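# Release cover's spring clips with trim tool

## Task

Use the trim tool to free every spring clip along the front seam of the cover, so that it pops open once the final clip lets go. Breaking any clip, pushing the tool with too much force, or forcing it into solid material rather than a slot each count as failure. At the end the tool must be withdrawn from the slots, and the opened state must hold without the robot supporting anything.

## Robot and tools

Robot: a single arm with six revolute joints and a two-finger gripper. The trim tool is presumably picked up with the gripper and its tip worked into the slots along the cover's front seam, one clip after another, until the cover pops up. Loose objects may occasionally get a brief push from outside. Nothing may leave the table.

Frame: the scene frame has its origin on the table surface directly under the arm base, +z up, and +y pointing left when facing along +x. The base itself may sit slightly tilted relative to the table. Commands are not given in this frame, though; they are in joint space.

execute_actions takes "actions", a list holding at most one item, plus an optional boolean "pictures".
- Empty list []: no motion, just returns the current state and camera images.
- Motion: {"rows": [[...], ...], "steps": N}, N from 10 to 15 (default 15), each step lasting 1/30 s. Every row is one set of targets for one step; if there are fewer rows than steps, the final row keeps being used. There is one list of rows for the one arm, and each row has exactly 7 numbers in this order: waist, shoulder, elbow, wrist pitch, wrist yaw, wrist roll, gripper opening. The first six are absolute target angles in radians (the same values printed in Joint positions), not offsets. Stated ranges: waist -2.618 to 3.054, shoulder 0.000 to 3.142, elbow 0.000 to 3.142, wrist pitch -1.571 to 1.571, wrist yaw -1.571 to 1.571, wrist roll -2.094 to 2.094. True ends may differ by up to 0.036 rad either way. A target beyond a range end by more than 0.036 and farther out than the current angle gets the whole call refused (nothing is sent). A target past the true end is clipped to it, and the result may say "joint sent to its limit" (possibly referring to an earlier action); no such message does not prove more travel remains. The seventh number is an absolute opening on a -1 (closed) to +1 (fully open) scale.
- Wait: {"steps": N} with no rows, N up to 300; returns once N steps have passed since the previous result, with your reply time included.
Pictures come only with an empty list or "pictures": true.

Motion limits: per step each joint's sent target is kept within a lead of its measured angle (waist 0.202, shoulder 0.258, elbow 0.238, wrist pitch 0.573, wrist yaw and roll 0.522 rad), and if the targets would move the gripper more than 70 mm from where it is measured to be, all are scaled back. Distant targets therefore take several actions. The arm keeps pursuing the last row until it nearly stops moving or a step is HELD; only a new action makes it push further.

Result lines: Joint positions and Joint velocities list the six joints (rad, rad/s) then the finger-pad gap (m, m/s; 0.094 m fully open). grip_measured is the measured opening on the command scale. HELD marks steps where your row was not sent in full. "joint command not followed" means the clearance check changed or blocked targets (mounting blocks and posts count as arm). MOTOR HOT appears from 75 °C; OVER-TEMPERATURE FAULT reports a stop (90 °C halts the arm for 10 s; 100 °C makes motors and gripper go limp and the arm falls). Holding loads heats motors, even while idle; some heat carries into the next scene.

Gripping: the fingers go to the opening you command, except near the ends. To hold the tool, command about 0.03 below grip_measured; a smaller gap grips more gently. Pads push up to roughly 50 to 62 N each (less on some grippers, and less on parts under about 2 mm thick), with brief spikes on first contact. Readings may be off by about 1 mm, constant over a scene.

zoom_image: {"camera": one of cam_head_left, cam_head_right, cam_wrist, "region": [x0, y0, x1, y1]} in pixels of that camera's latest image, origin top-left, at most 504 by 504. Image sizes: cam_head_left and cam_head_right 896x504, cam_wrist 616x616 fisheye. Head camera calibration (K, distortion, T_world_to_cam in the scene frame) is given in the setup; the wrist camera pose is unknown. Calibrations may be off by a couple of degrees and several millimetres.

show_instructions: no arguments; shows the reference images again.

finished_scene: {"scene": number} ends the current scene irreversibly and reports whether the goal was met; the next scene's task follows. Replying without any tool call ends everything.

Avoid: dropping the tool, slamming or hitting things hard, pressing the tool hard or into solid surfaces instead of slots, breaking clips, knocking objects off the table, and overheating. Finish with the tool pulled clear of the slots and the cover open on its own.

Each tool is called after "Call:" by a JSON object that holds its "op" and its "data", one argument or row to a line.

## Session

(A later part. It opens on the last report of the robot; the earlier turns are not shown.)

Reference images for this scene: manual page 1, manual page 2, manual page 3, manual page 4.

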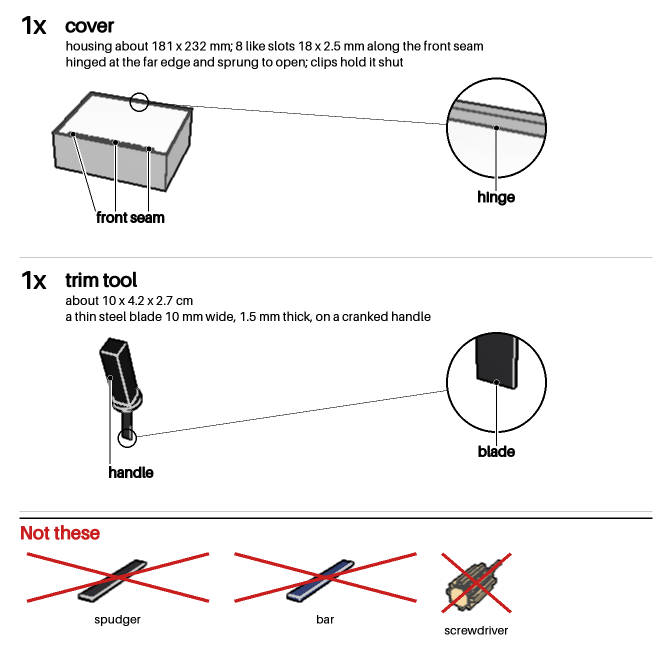

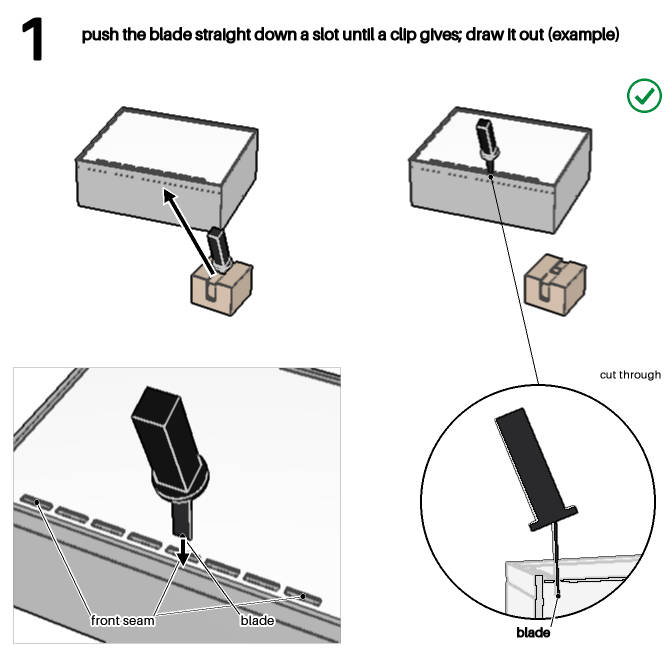

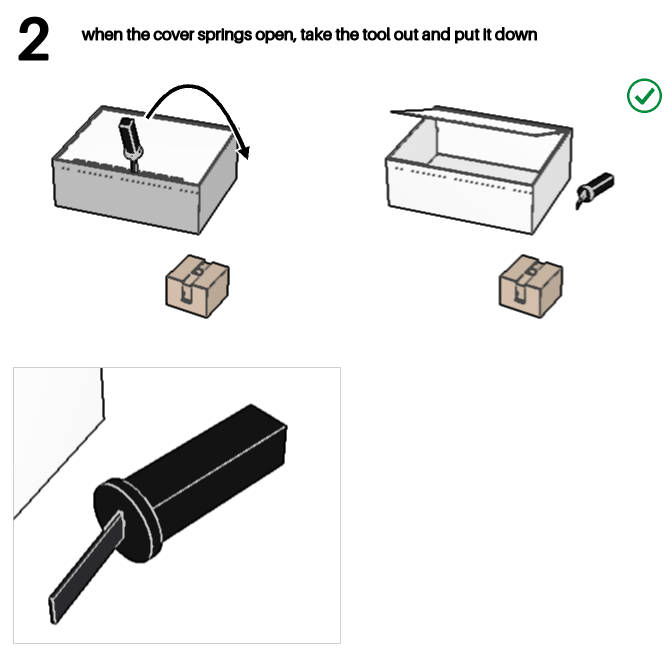

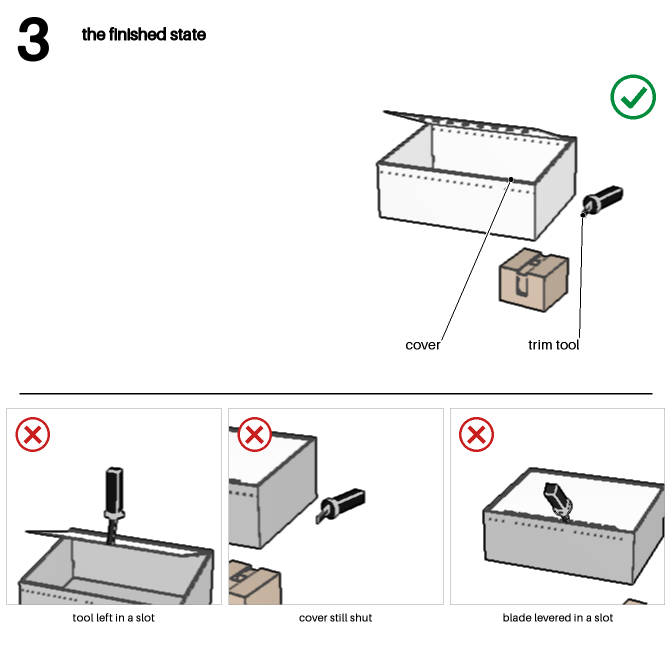

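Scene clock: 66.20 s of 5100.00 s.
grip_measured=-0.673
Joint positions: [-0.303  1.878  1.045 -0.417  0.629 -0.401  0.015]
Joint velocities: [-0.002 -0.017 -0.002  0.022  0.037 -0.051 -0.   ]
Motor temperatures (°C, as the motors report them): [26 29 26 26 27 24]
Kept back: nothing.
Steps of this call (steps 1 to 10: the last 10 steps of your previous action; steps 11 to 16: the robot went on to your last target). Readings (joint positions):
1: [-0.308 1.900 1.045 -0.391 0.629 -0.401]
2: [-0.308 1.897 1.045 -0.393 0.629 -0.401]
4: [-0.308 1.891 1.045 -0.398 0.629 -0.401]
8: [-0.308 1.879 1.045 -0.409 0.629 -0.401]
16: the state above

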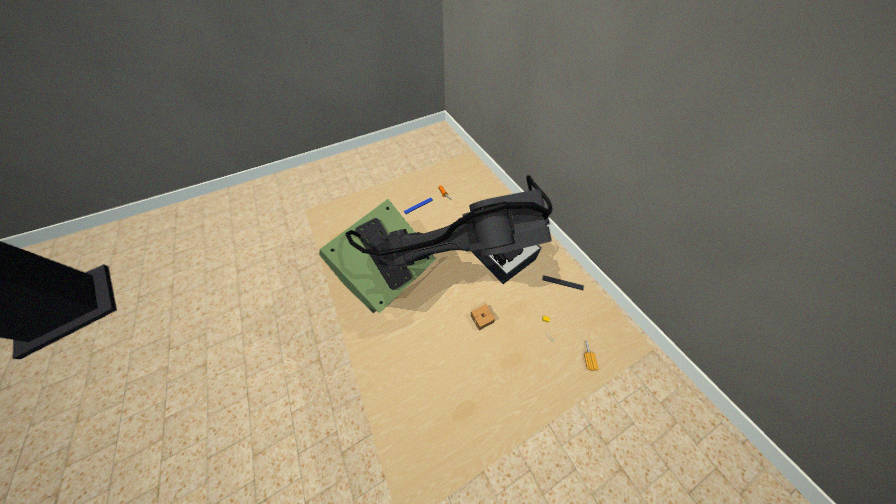

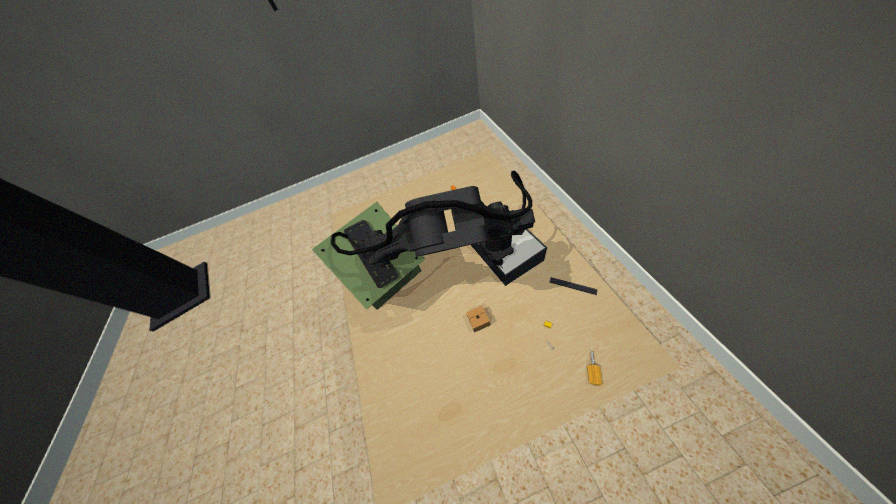

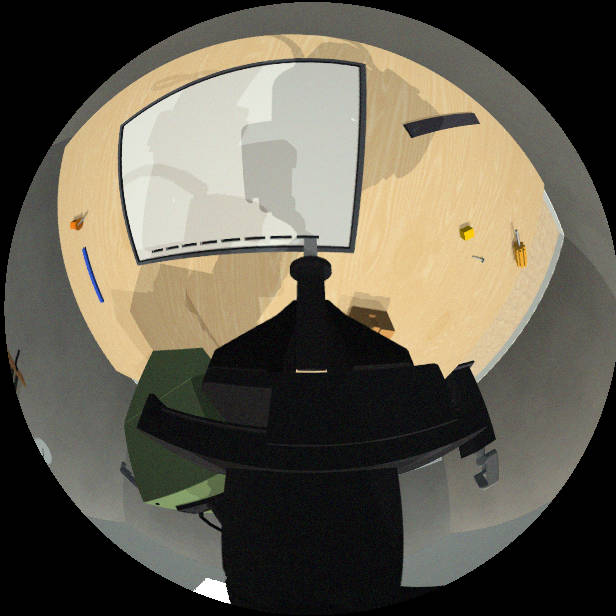

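Call:
{"op": "execute_actions", "data": {
  "actions": [
    {"rows":[[-0.283,1.878,1.02,-0.417,0.640,-0.39,-0.71],[-0.276,1.878,1.018,-0.417,0.642,-0.382,-0.71],[-0.269,1.878,1.016,-0.417,0.644,-0.374,-0.71],[-0.262,1.900,1.014,-0.417,0.646,-0.366,-0.71],[-0.255,1.904,1.012,-0.415,0.648,-0.358,-0.71],[-0.248,1.904,1.010,-0.412,0.650,-0.350,-0.71],[-0.241,1.906,1.008,-0.409,0.652,-0.342,-0.71],[-0.235,1.909,1.006,-0.406,0.654,-0.334,-0.71],[-0.229,1.912,1.004,-0.403,0.656,-0.326,-0.71],[-0.224,1.915,1.002,-0.400,0.658,-0.318,-0.71],[-0.2215,1.918,1.002,-0.398,0.659,-0.313,-0.71],[-0.2215,1.921,1.002,-0.397,0.659,-0.313,-0.71]],"steps":15}
  ]
}}

Call:
{"op": "execute_actions", "data": {
  "actions": [
    {"steps":20}
  ],
  "pictures": true
}}

Call:
{"op": "zoom_image", "data": {
  "camera": "cam_wrist",
  "region": [260,205,360,265]
}}

Scene clock: 67.17 s of 5100.00 s.
grip_measured=-0.673
Joint positions: [-0.291  1.879  1.045 -0.418  0.635 -0.387  0.015]
Joint velocities: [ 0.178  0.042 -0.012 -0.037  0.125  0.168 -0.001]
Motor temperatures (°C, as the motors report them): [26 29 26 26 27 24]
Steps of this call (steps 1 to 15: the robot went on to your last target; steps 16 to 24: nothing new was sent; steps 25 to 29: the first 5 steps of this action). Readings (joint positions):
25: [-0.303 1.878 1.045 -0.418 0.629 -0.401]
26: [-0.303 1.878 1.045 -0.418 0.630 -0.400]
28: [-0.297 1.878 1.045 -0.418 0.633 -0.392]
29: the state above

Scene clock: 67.83 s of 5100.00 s.
grip_measured=-0.673
Joint positions: [-0.236  1.909  1.022 -0.414  0.648 -0.323  0.015]
Joint velocities: [-0.007 -0.007 -0.002 -0.037  0.007  0.022 -0.001]
Motor temperatures (°C, as the motors report them): [26 29 26 26 27 24]
Kept back: nothing.
Steps of this call (steps 1 to 10: the last 10 steps of your previous action; steps 11 to 20: the robot went on to your last target). Readings (joint positions):
1: [-0.284 1.881 1.045 -0.418 0.637 -0.382]
2: [-0.276 1.883 1.043 -0.417 0.638 -0.376]
4: [-0.260 1.888 1.036 -0.416 0.641 -0.363]
8: [-0.238 1.904 1.025 -0.416 0.644 -0.340]
20: the state above

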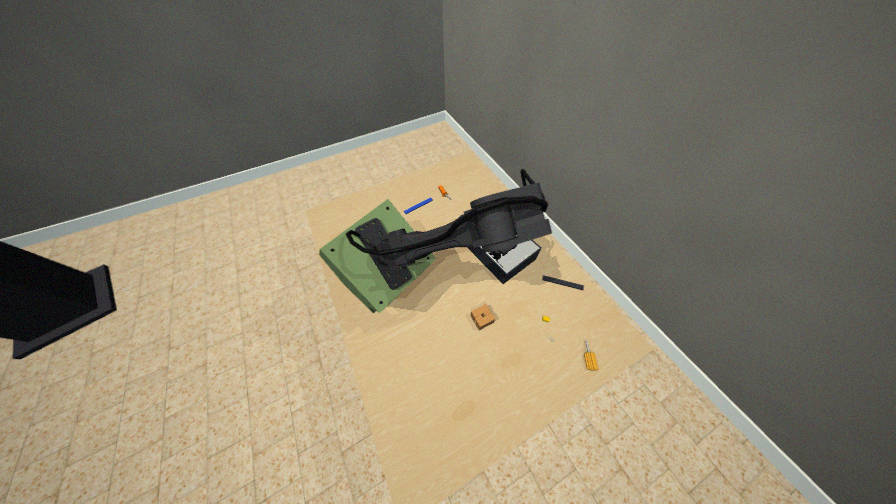

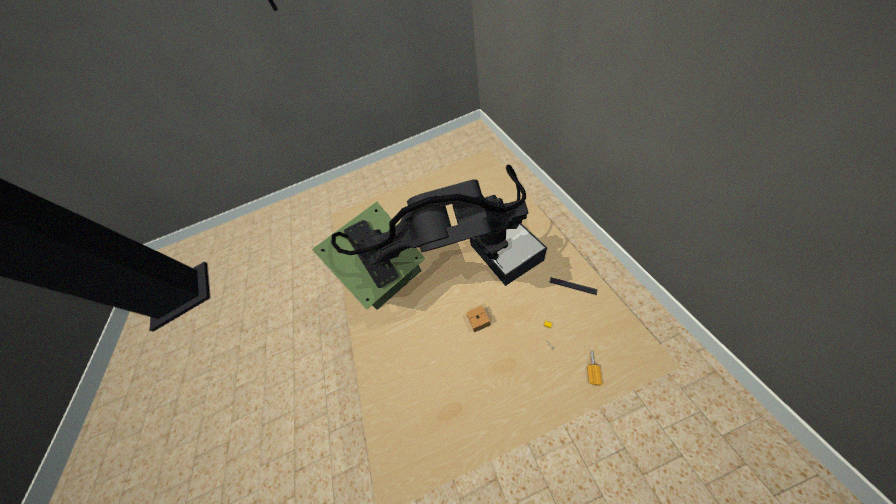

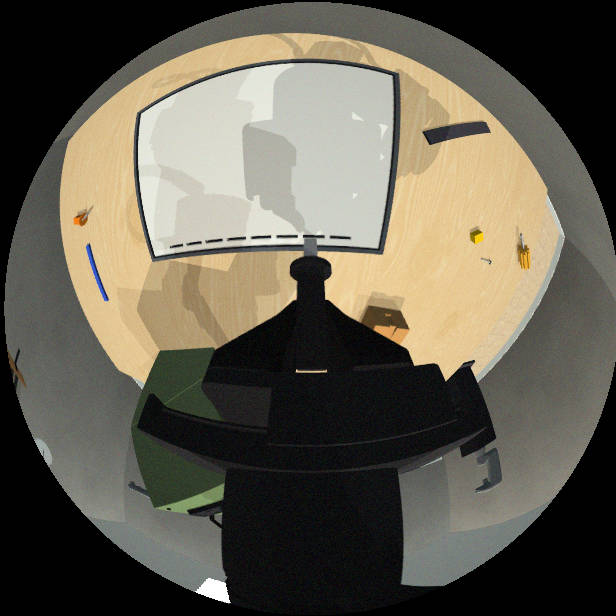

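Region (260, 205, 360, 265) of cam_wrist's 616x616 image, scaled by 5.040, with more detail than that image has; it fills the top 302 rows of this view, and the rest is white.

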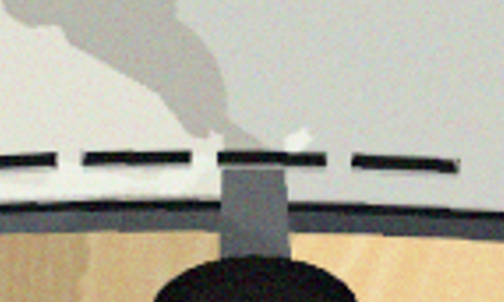

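Call:
{"op": "execute_actions", "data": {
  "actions": [
    {"rows":[[-0.248,1.909,1.022,-0.400,0.648,-0.315,-0.71],[-0.251,1.909,1.022,-0.398,0.648,-0.315,-0.71],[-0.254,1.909,1.022,-0.396,0.648,-0.315,-0.71],[-0.256,1.937,1.022,-0.393,0.648,-0.315,-0.71],[-0.256,1.937,1.022,-0.390,0.648,-0.315,-0.71],[-0.256,1.933,1.022,-0.387,0.648,-0.315,-0.71],[-0.256,1.933,1.022,-0.384,0.648,-0.315,-0.71]],"steps":15}
  ]
}}

Call:
{"op": "execute_actions", "data": {
  "actions": [
    {"steps":18}
  ],
  "pictures": true
}}

Call:
{"op": "zoom_image", "data": {
  "camera": "cam_wrist",
  "region": [260,205,360,265]
}}

Scene clock: 68.93 s of 5100.00 s.
grip_measured=-0.673
Joint positions: [-0.25   1.912  1.022 -0.41   0.649 -0.322  0.015]
Joint velocities: [-0.105  0.051  0.002  0.037 -0.066 -0.066 -0.   ]
Motor temperatures (°C, as the motors report them): [26 29 26 26 27 24]
Steps of this call (steps 1 to 15: the robot went on to your last target; steps 16 to 28: nothing new was sent; steps 29 to 33: the first 5 steps of this action). Readings (joint positions):
29: [-0.237 1.909 1.022 -0.413 0.649 -0.322]
30: [-0.239 1.909 1.022 -0.413 0.649 -0.322]
32: [-0.246 1.910 1.022 -0.413 0.649 -0.322]
33: the state above

Scene clock: 69.53 s of 5100.00 s.
grip_measured=-0.673
Joint positions: [-0.252  1.914  1.022 -0.408  0.649 -0.322  0.015]
Joint velocities: [-0.002 -0.007 -0.007  0.022 -0.022 -0.051 -0.001]
Motor temperatures (°C, as the motors report them): [26 29 26 26 27 24]
Kept back: nothing.
Steps of this call (steps 1 to 10: the last 10 steps of your previous action; steps 11 to 15: the robot went on to your last target; steps 16 to 18: nothing new was sent). Readings (joint positions):
1: [-0.252 1.914 1.022 -0.410 0.649 -0.322]
2: [-0.252 1.914 1.022 -0.409 0.649 -0.322]
4: [-0.252 1.914 1.022 -0.408 0.649 -0.322]
8: [-0.252 1.914 1.022 -0.408 0.649 -0.322]
18: the state above
The arm was judged still, so your last target was given up. Only a new action makes it travel on or press farther. Fingers that are still opening or closing keep moving.

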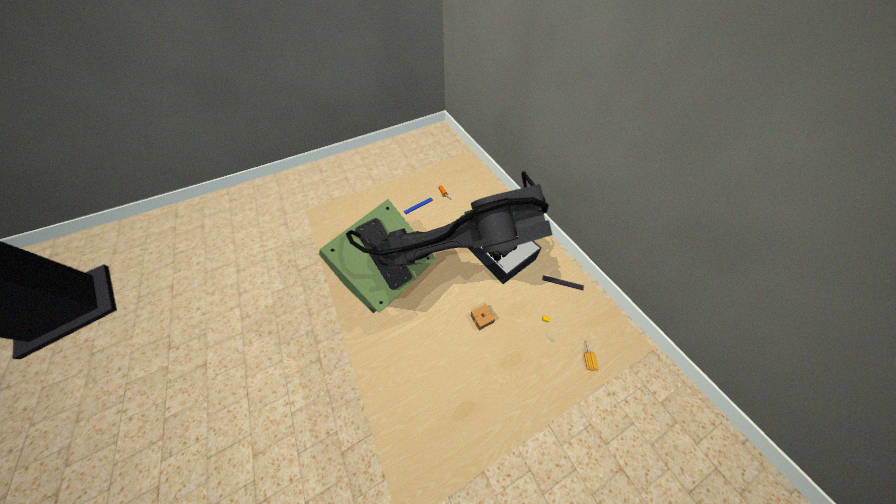

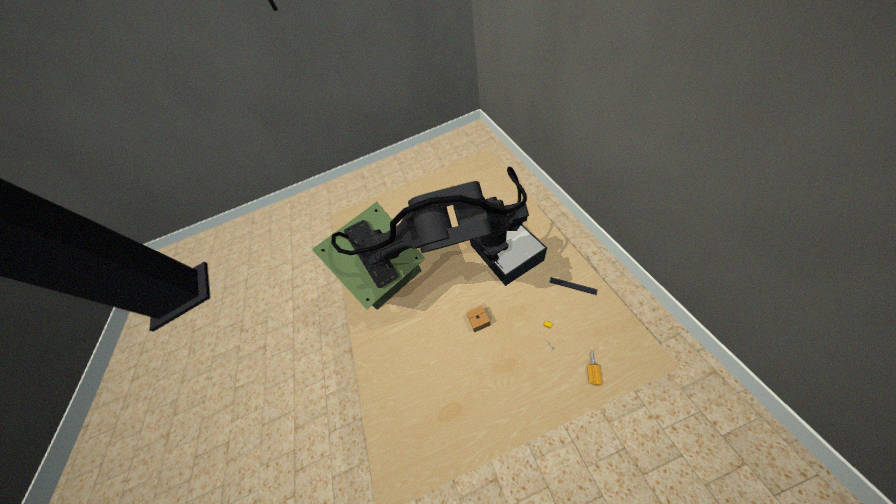

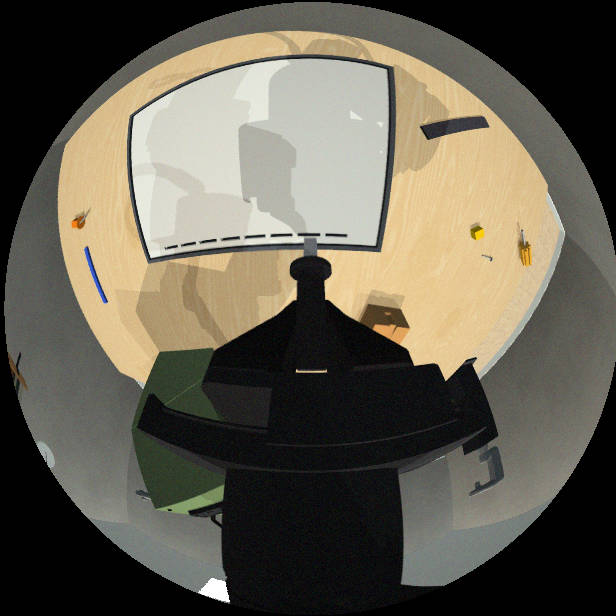

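Region (260, 205, 360, 265) of cam_wrist's 616x616 image, scaled by 5.040, with more detail than that image has; it fills the top 302 rows of this view, and the rest is white.

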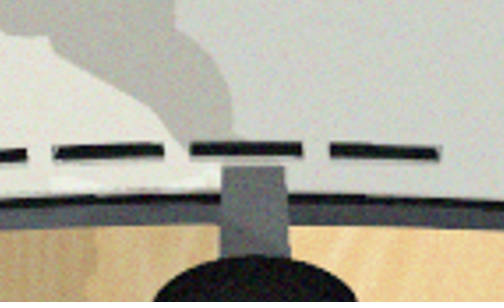

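Call:
{"op": "execute_actions", "data": {
  "actions": [
    {"rows":[[-0.252,1.895,1.022,-0.408,0.649,-0.322,-0.71],[-0.252,1.890,1.022,-0.408,0.649,-0.322,-0.71],[-0.252,1.888,1.022,-0.408,0.649,-0.322,-0.71],[-0.252,1.887,1.022,-0.40,0.649,-0.322,-0.71],[-0.252,1.887,1.022,-0.392,0.649,-0.322,-0.71],[-0.252,1.887,1.022,-0.388,0.649,-0.322,-0.71]],"steps":15}
  ]
}}

Call:
{"op": "execute_actions", "data": {
  "actions": [
    {"steps":18}
  ],
  "pictures": true
}}

Call:
{"op": "zoom_image", "data": {
  "camera": "cam_wrist",
  "region": [260,205,360,265]
}}

Scene clock: 70.67 s of 5100.00 s.
grip_measured=-0.673
Joint positions: [-0.252  1.908  1.022 -0.408  0.649 -0.322  0.015]
Joint velocities: [-0.002 -0.032 -0.007 -0.066 -0.037 -0.066 -0.001]
Motor temperatures (°C, as the motors report them): [26 29 26 26 27 24]
Steps of this call (steps 1 to 29: nothing new was sent; steps 30 to 34: the first 5 steps of this action). Readings (joint positions):
30: [-0.252 1.913 1.022 -0.408 0.649 -0.322]
31: [-0.252 1.912 1.022 -0.408 0.649 -0.322]
33: [-0.252 1.909 1.022 -0.408 0.649 -0.322]
34: the state above

Scene clock: 71.27 s of 5100.00 s.
grip_measured=-0.673
Joint positions: [-0.252  1.906  1.022 -0.405  0.649 -0.322  0.015]
Joint velocities: [ 0.002  0.007  0.002 -0.051 -0.007 -0.022  0.   ]
Motor temperatures (°C, as the motors report them): [26 29 26 26 27 24]
Kept back: nothing.
Steps of this call (steps 1 to 10: the last 10 steps of your previous action; steps 11 to 15: the robot went on to your last target; steps 16 to 18: nothing new was sent). Readings (joint positions):
1: [-0.252 1.907 1.022 -0.408 0.649 -0.322]
2: [-0.252 1.907 1.022 -0.407 0.649 -0.322]
4: [-0.252 1.906 1.022 -0.406 0.649 -0.322]
8: [-0.252 1.906 1.022 -0.405 0.649 -0.322]
18: the state above
The arm was judged still, so your last target was given up. Only a new action makes it travel on or press farther. Fingers that are still opening or closing keep moving.

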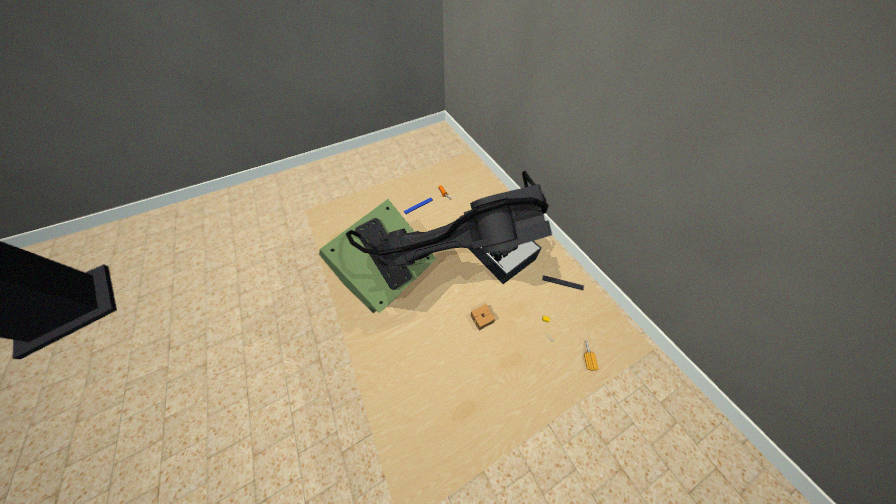

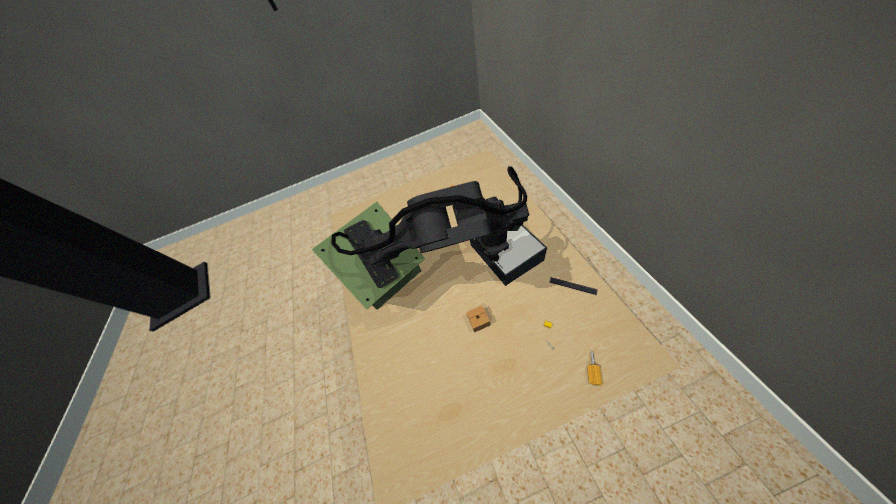

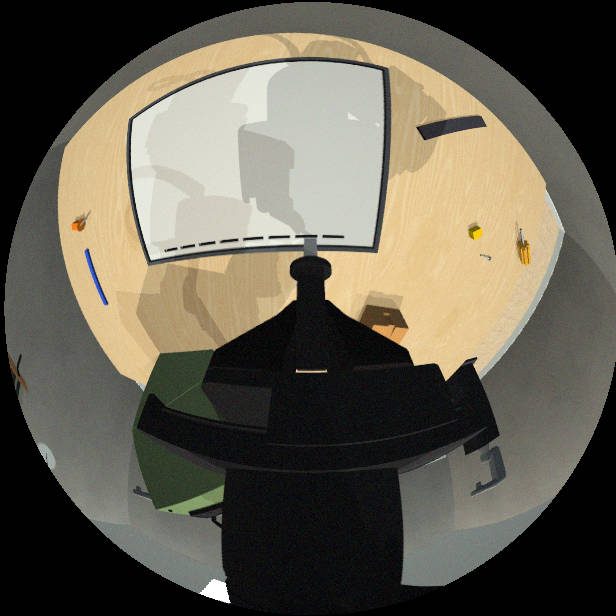

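Region (260, 205, 360, 265) of cam_wrist's 616x616 image, scaled by 5.040, with more detail than that image has; it fills the top 302 rows of this view, and the rest is white.

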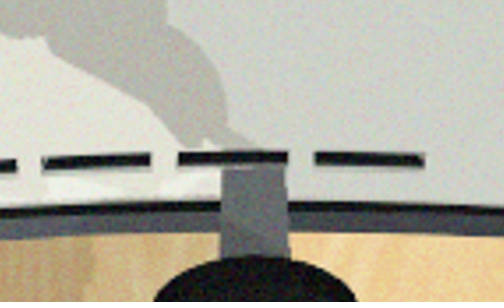

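Call:
{"op": "execute_actions", "data": {
  "actions": [
    {"rows":[[-0.252,1.906,1.022,-0.378,0.649,-0.322,-0.71],[-0.252,1.906,1.022,-0.378,0.649,-0.322,-0.71],[-0.252,1.934,1.022,-0.380,0.649,-0.322,-0.71],[-0.252,1.934,1.022,-0.378,0.649,-0.322,-0.71],[-0.252,1.932,1.022,-0.376,0.649,-0.322,-0.71],[-0.252,1.932,1.022,-0.375,0.649,-0.322,-0.71]],"steps":13}
  ]
}}

Call:
{"op": "execute_actions", "data": {
  "actions": [
    {"steps":16}
  ],
  "pictures": true
}}

Call:
{"op": "zoom_image", "data": {
  "camera": "cam_wrist",
  "region": [260,205,360,265]
}}

Scene clock: 72.63 s of 5100.00 s.
grip_measured=-0.673
Joint positions: [-0.252  1.907  1.022 -0.4    0.649 -0.322  0.015]
Joint velocities: [ 0.002  0.027 -0.007  0.037 -0.037  0.007  0.   ]
Motor temperatures (°C, as the motors report them): [26 30 26 26 27 24]
Steps of this call (steps 1 to 38: nothing new was sent; steps 39 to 41: the first 3 steps of this action). Readings (joint positions):
39: [-0.252 1.906 1.022 -0.404 0.649 -0.322]
40: [-0.252 1.906 1.022 -0.402 0.649 -0.322]
41: the state above

Scene clock: 73.17 s of 5100.00 s.
grip_measured=-0.673
Joint positions: [-0.252  1.917  1.022 -0.391  0.649 -0.322  0.015]
Joint velocities: [ 0.017 -0.012  0.027 -0.007  0.007  0.037  0.   ]
Motor temperatures (°C, as the motors report them): [26 30 26 26 27 24]
Kept back: nothing.
Steps of this call (steps 1 to 10: the last 10 steps of your previous action; steps 11 to 15: the robot went on to your last target; step 16: nothing new was sent). Readings (joint positions):
1: [-0.252 1.909 1.022 -0.398 0.649 -0.322]
2: [-0.252 1.912 1.022 -0.397 0.649 -0.322]
4: [-0.252 1.915 1.022 -0.393 0.649 -0.322]
8: [-0.252 1.917 1.022 -0.392 0.649 -0.322]
16: the state above
The arm was judged still, so your last target was given up. Only a new action makes it travel on or press farther. Fingers that are still opening or closing keep moving.

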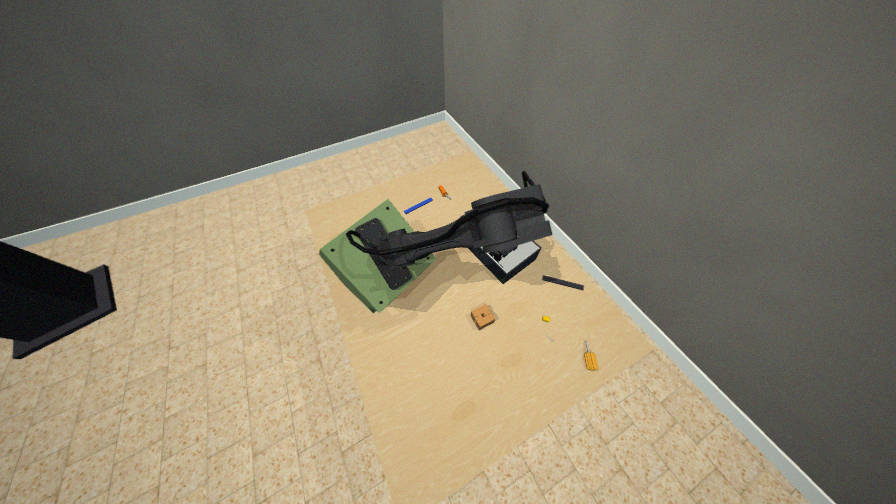

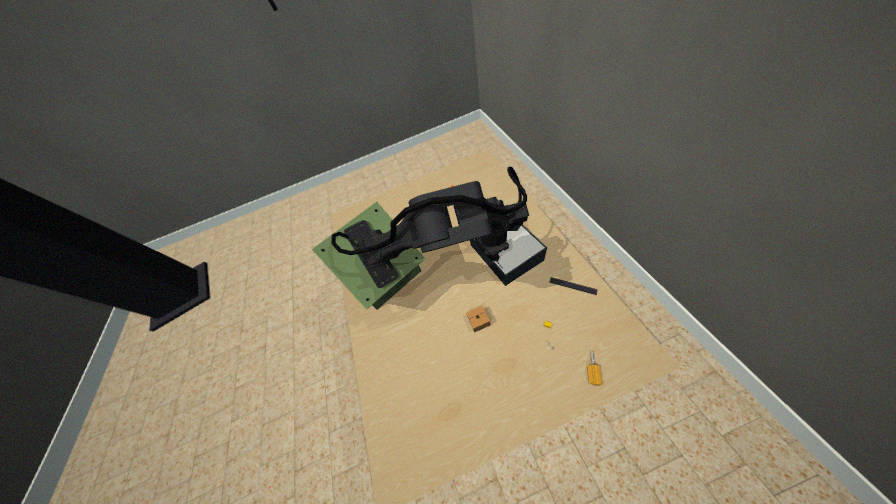

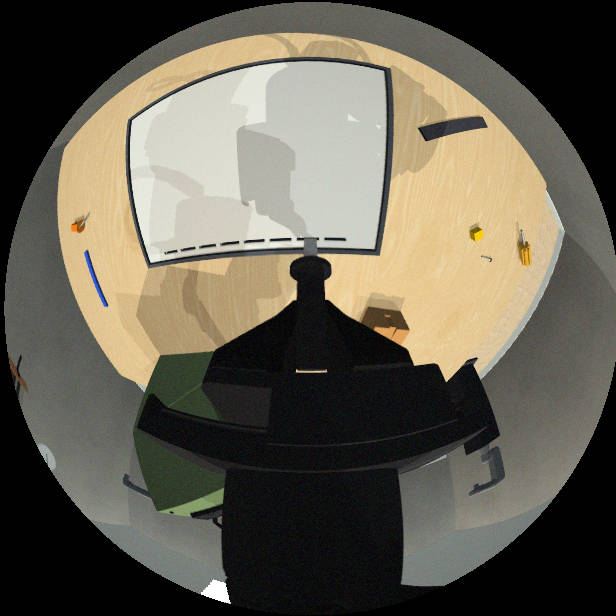

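Region (260, 205, 360, 265) of cam_wrist's 616x616 image, scaled by 5.040, with more detail than that image has; it fills the top 302 rows of this view, and the rest is white.

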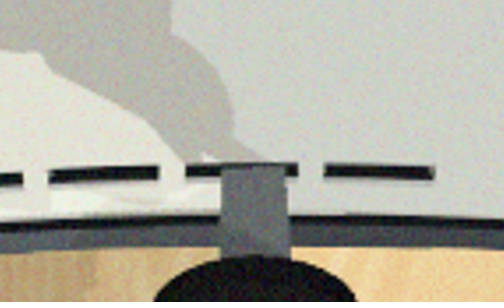

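Call:
{"op": "execute_actions", "data": {
  "actions": []
}}

Scene clock: 74.97 s of 5100.00 s.
grip_measured=-0.673
Joint positions: [-0.252  1.917  1.022 -0.391  0.649 -0.322  0.015]
Joint velocities: [ 0.002  0.002 -0.007  0.022  0.051 -0.037 -0.   ]
Motor temperatures (°C, as the motors report them): [26 30 26 26 27 24]
Kept back: nothing.
Steps of this call (steps 1 to 54: nothing new was sent). Readings (joint positions):
1: [-0.252 1.917 1.022 -0.391 0.649 -0.322]
2: [-0.252 1.917 1.022 -0.391 0.649 -0.322]
4: [-0.252 1.917 1.022 -0.391 0.649 -0.322]
8: [-0.252 1.917 1.022 -0.391 0.649 -0.322]
54: the state above

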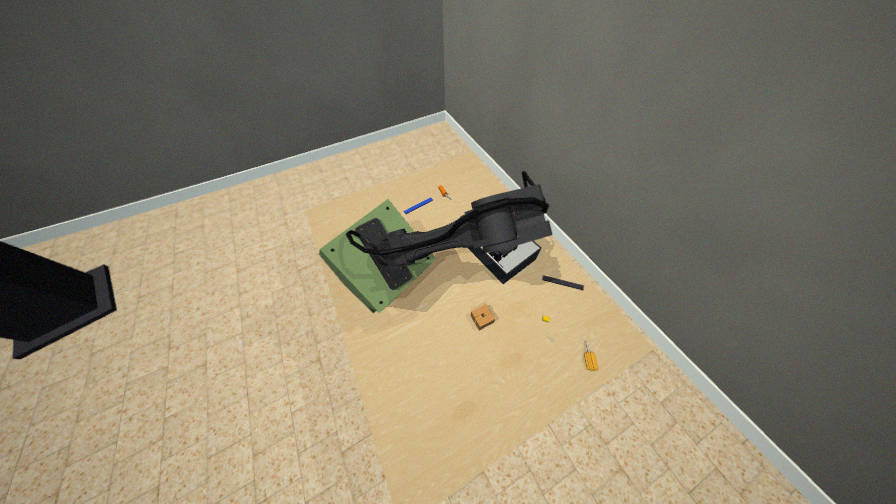

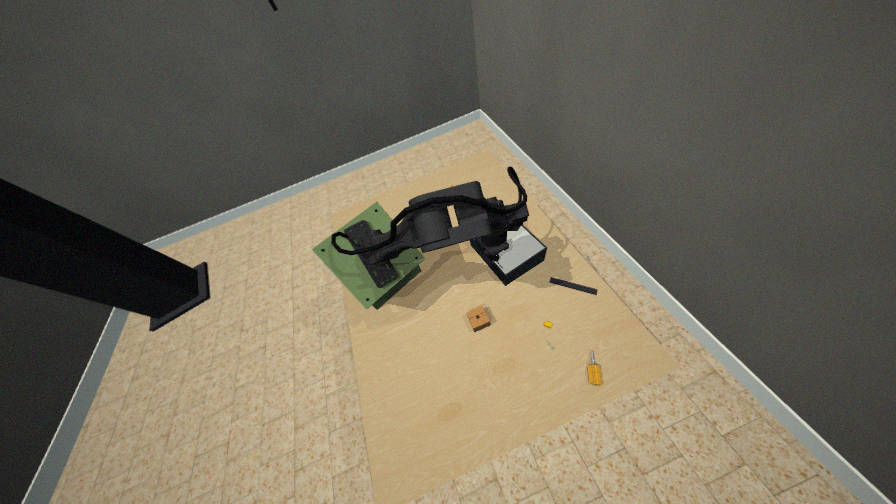

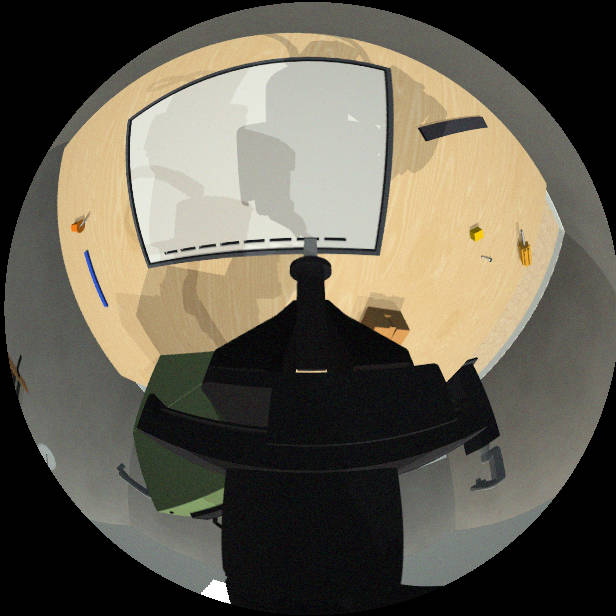

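Call:
{"op": "show_instructions", "data": {

}}

Call:
{"op": "zoom_image", "data": {
  "camera": "cam_wrist",
  "region": [260, 205, 360, 265]
}}

Reference images for this scene: manual page 1, manual page 2, manual page 3, manual page 4.

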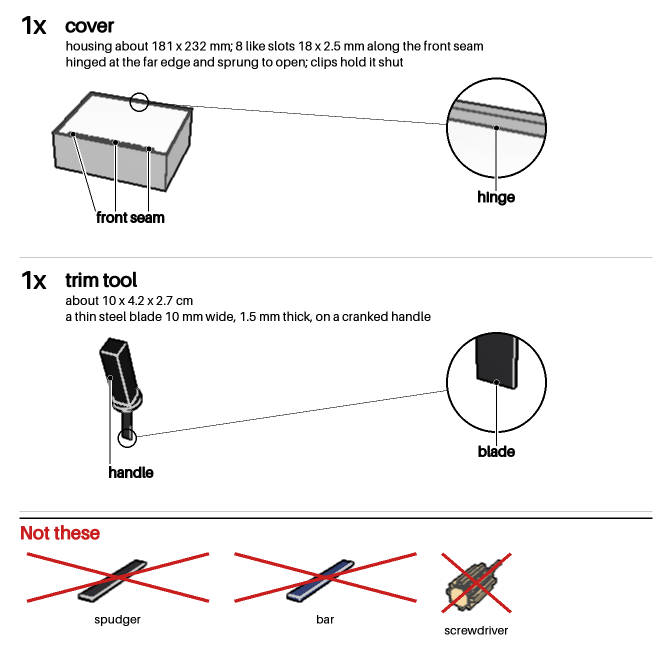

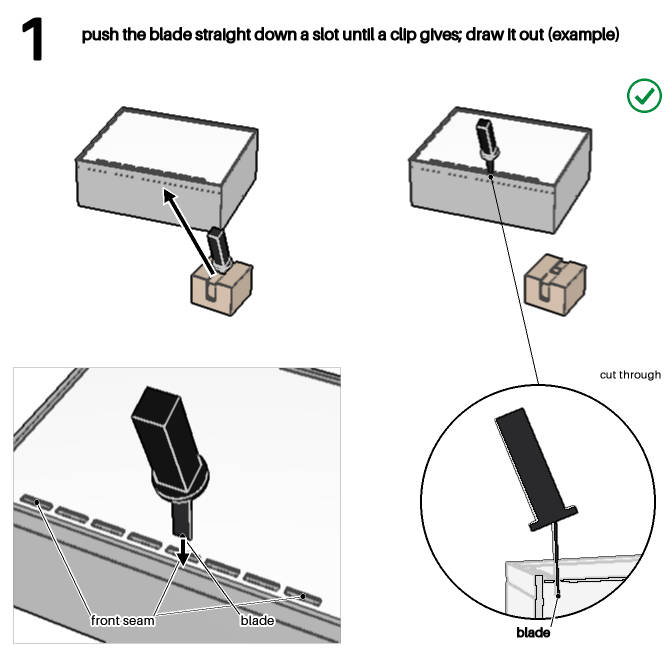

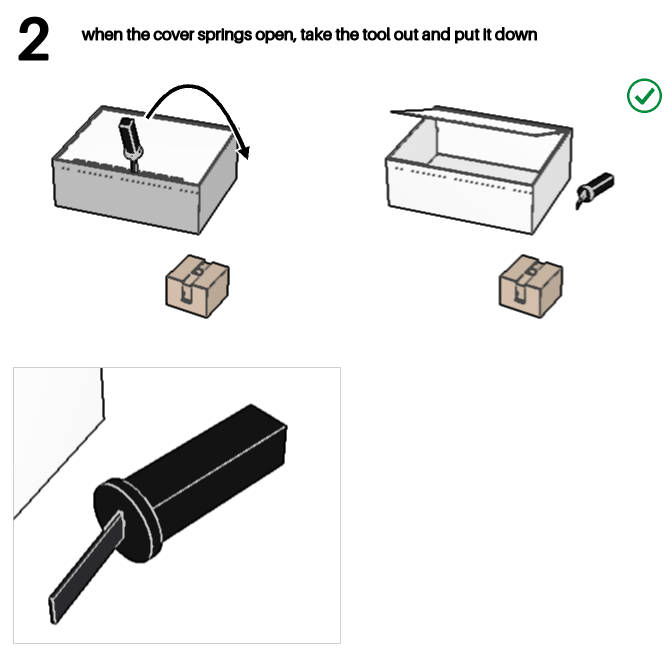

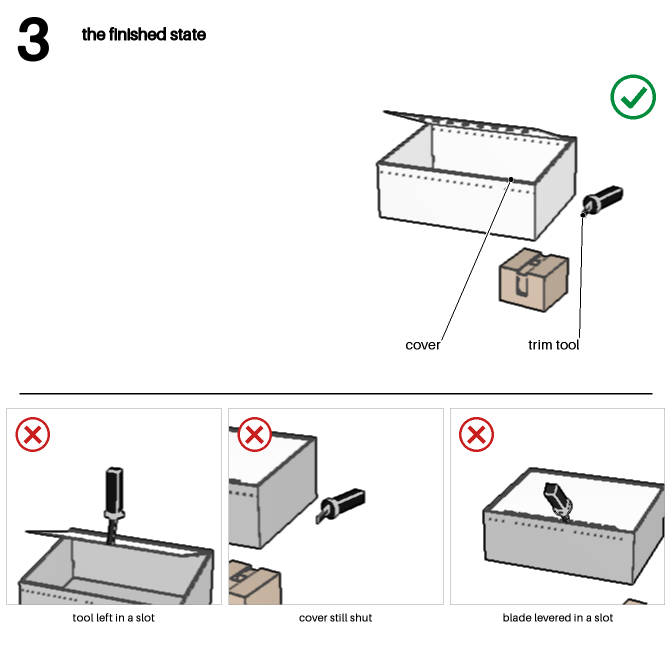

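Region (260, 205, 360, 265) of cam_wrist's 616x616 image, scaled by 5.040, with more detail than that image has; it fills the top 302 rows of this view, and the rest is white.

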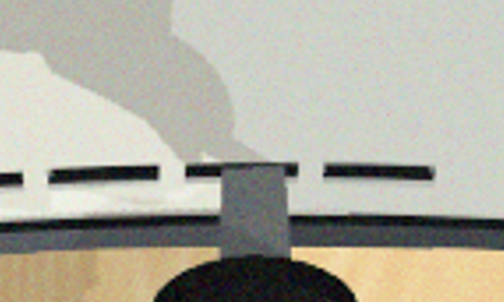

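Call:
{"op": "zoom_image", "data": {
  "camera": "cam_head_right",
  "region": [450, 210, 570, 300]
}}

Call:
{"op": "zoom_image", "data": {
  "camera": "cam_head_left",
  "region": [450, 210, 570, 300]
}}

Region (450, 210, 570, 300) of cam_head_right's 896x504 image, scaled by 4.200, with more detail than that image has; it fills the top 378 rows of this view, and the rest is white.

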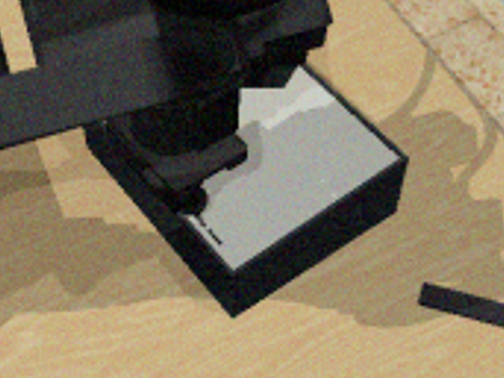

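Region (450, 210, 570, 300) of cam_head_left's 896x504 image, scaled by 4.200, with more detail than that image has; it fills the top 378 rows of this view, and the rest is white.

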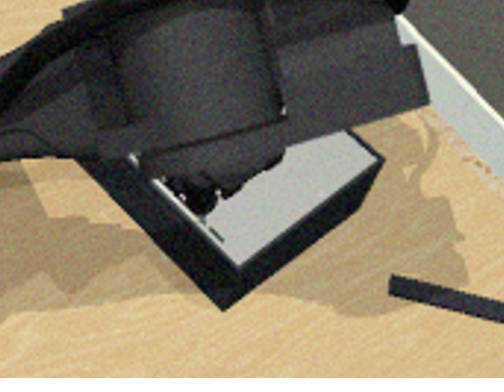

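Call:
{"op": "zoom_image", "data": {
  "camera": "cam_head_right",
  "region": [465, 235, 515, 290]
}}

Region (465, 235, 515, 290) of cam_head_right's 896x504 image, scaled by 9.164, with more detail than that image has; it fills the left 458 columns of this view, and the rest is white.

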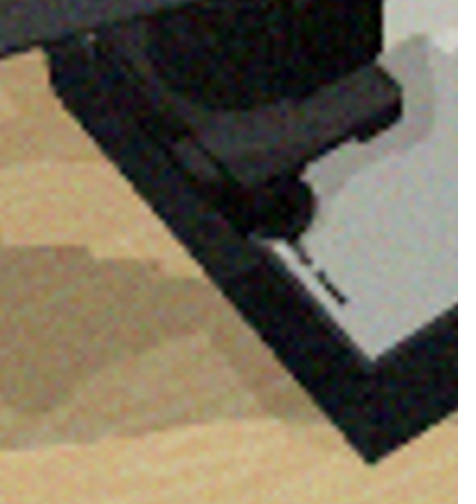

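Call:
{"op": "execute_actions", "data": {
  "actions": [
    {"rows":[[-0.252,1.93,1.022,-0.375,0.649,-0.322,-0.71],[-0.252,1.94,1.022,-0.366,0.649,-0.322,-0.71],[-0.252,1.944,1.022,-0.364,0.649,-0.322,-0.71],[-0.252,1.944,1.022,-0.364,0.649,-0.322,-0.71],[-0.252,1.942,1.022,-0.363,0.649,-0.322,-0.71],[-0.252,1.941,1.022,-0.362,0.649,-0.322,-0.71],[-0.252,1.941,1.022,-0.361,0.649,-0.322,-0.71],[-0.252,1.941,1.022,-0.361,0.649,-0.322,-0.71]],"steps":12}
  ]
}}

Call:
{"op": "execute_actions", "data": {
  "actions": [
    {"steps":15}
  ],
  "pictures": true
}}

Call:
{"op": "zoom_image", "data": {
  "camera": "cam_wrist",
  "region": [260, 205, 360, 265]
}}

Scene clock: 79.73 s of 5100.00 s.
grip_measured=-0.673
Joint positions: [-0.252  1.917  1.022 -0.39   0.649 -0.322  0.015]
Joint velocities: [-0.007  0.002 -0.017  0.022 -0.037  0.11  -0.001]
Motor temperatures (°C, as the motors report them): [26 30 26 26 27 24]
Steps of this call (steps 1 to 90: nothing new was sent; then 1.70 s passed at rest; steps 91 to 92: the first 2 steps of this action). Readings (joint positions):
91: [-0.252 1.917 1.022 -0.391 0.649 -0.322]
92: the state above

Scene clock: 80.23 s of 5100.00 s.
grip_measured=-0.673
Joint positions: [-0.252  1.926  1.022 -0.379  0.649 -0.322  0.015]
Joint velocities: [-0.012 -0.002 -0.012 -0.037  0.022 -0.007  0.001]
Motor temperatures (°C, as the motors report them): [26 30 26 26 27 24]
Kept back: nothing.
Steps of this call (steps 1 to 10: the last 10 steps of your previous action; steps 11 to 15: the robot went on to your last target). Readings (joint positions):
1: [-0.252 1.918 1.022 -0.389 0.649 -0.322]
2: [-0.252 1.920 1.022 -0.386 0.649 -0.322]
4: [-0.252 1.924 1.022 -0.384 0.649 -0.322]
8: [-0.252 1.926 1.022 -0.381 0.649 -0.322]
15: the state above

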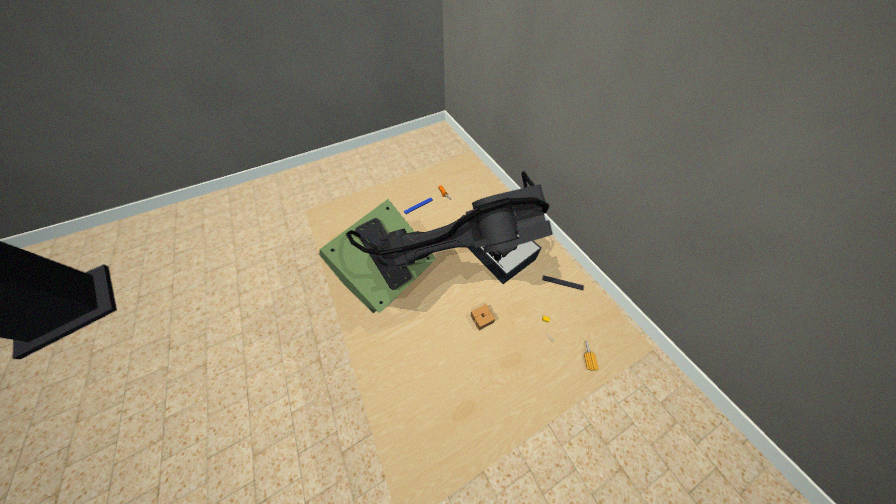

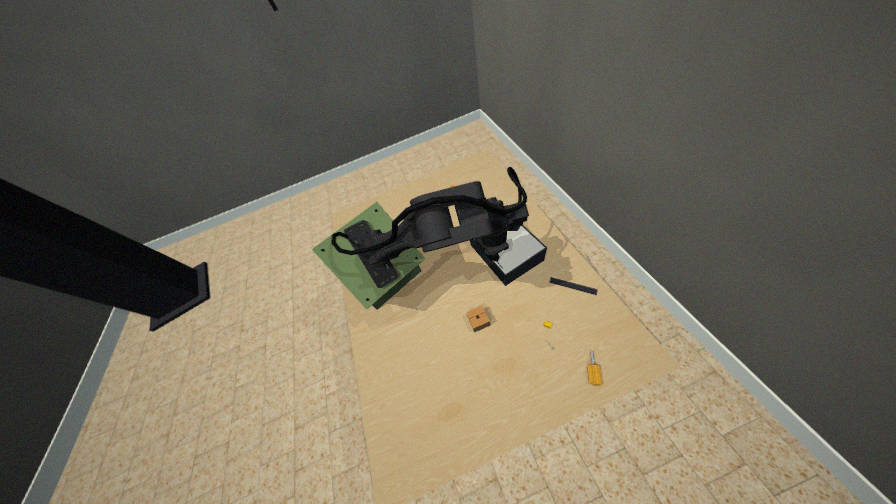

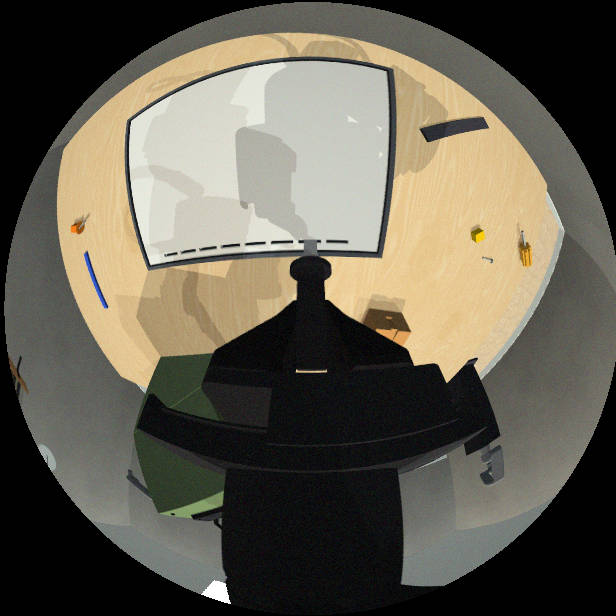

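Region (260, 205, 360, 265) of cam_wrist's 616x616 image, scaled by 5.040, with more detail than that image has; it fills the top 302 rows of this view, and the rest is white.

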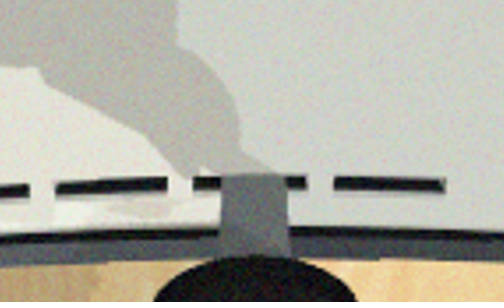

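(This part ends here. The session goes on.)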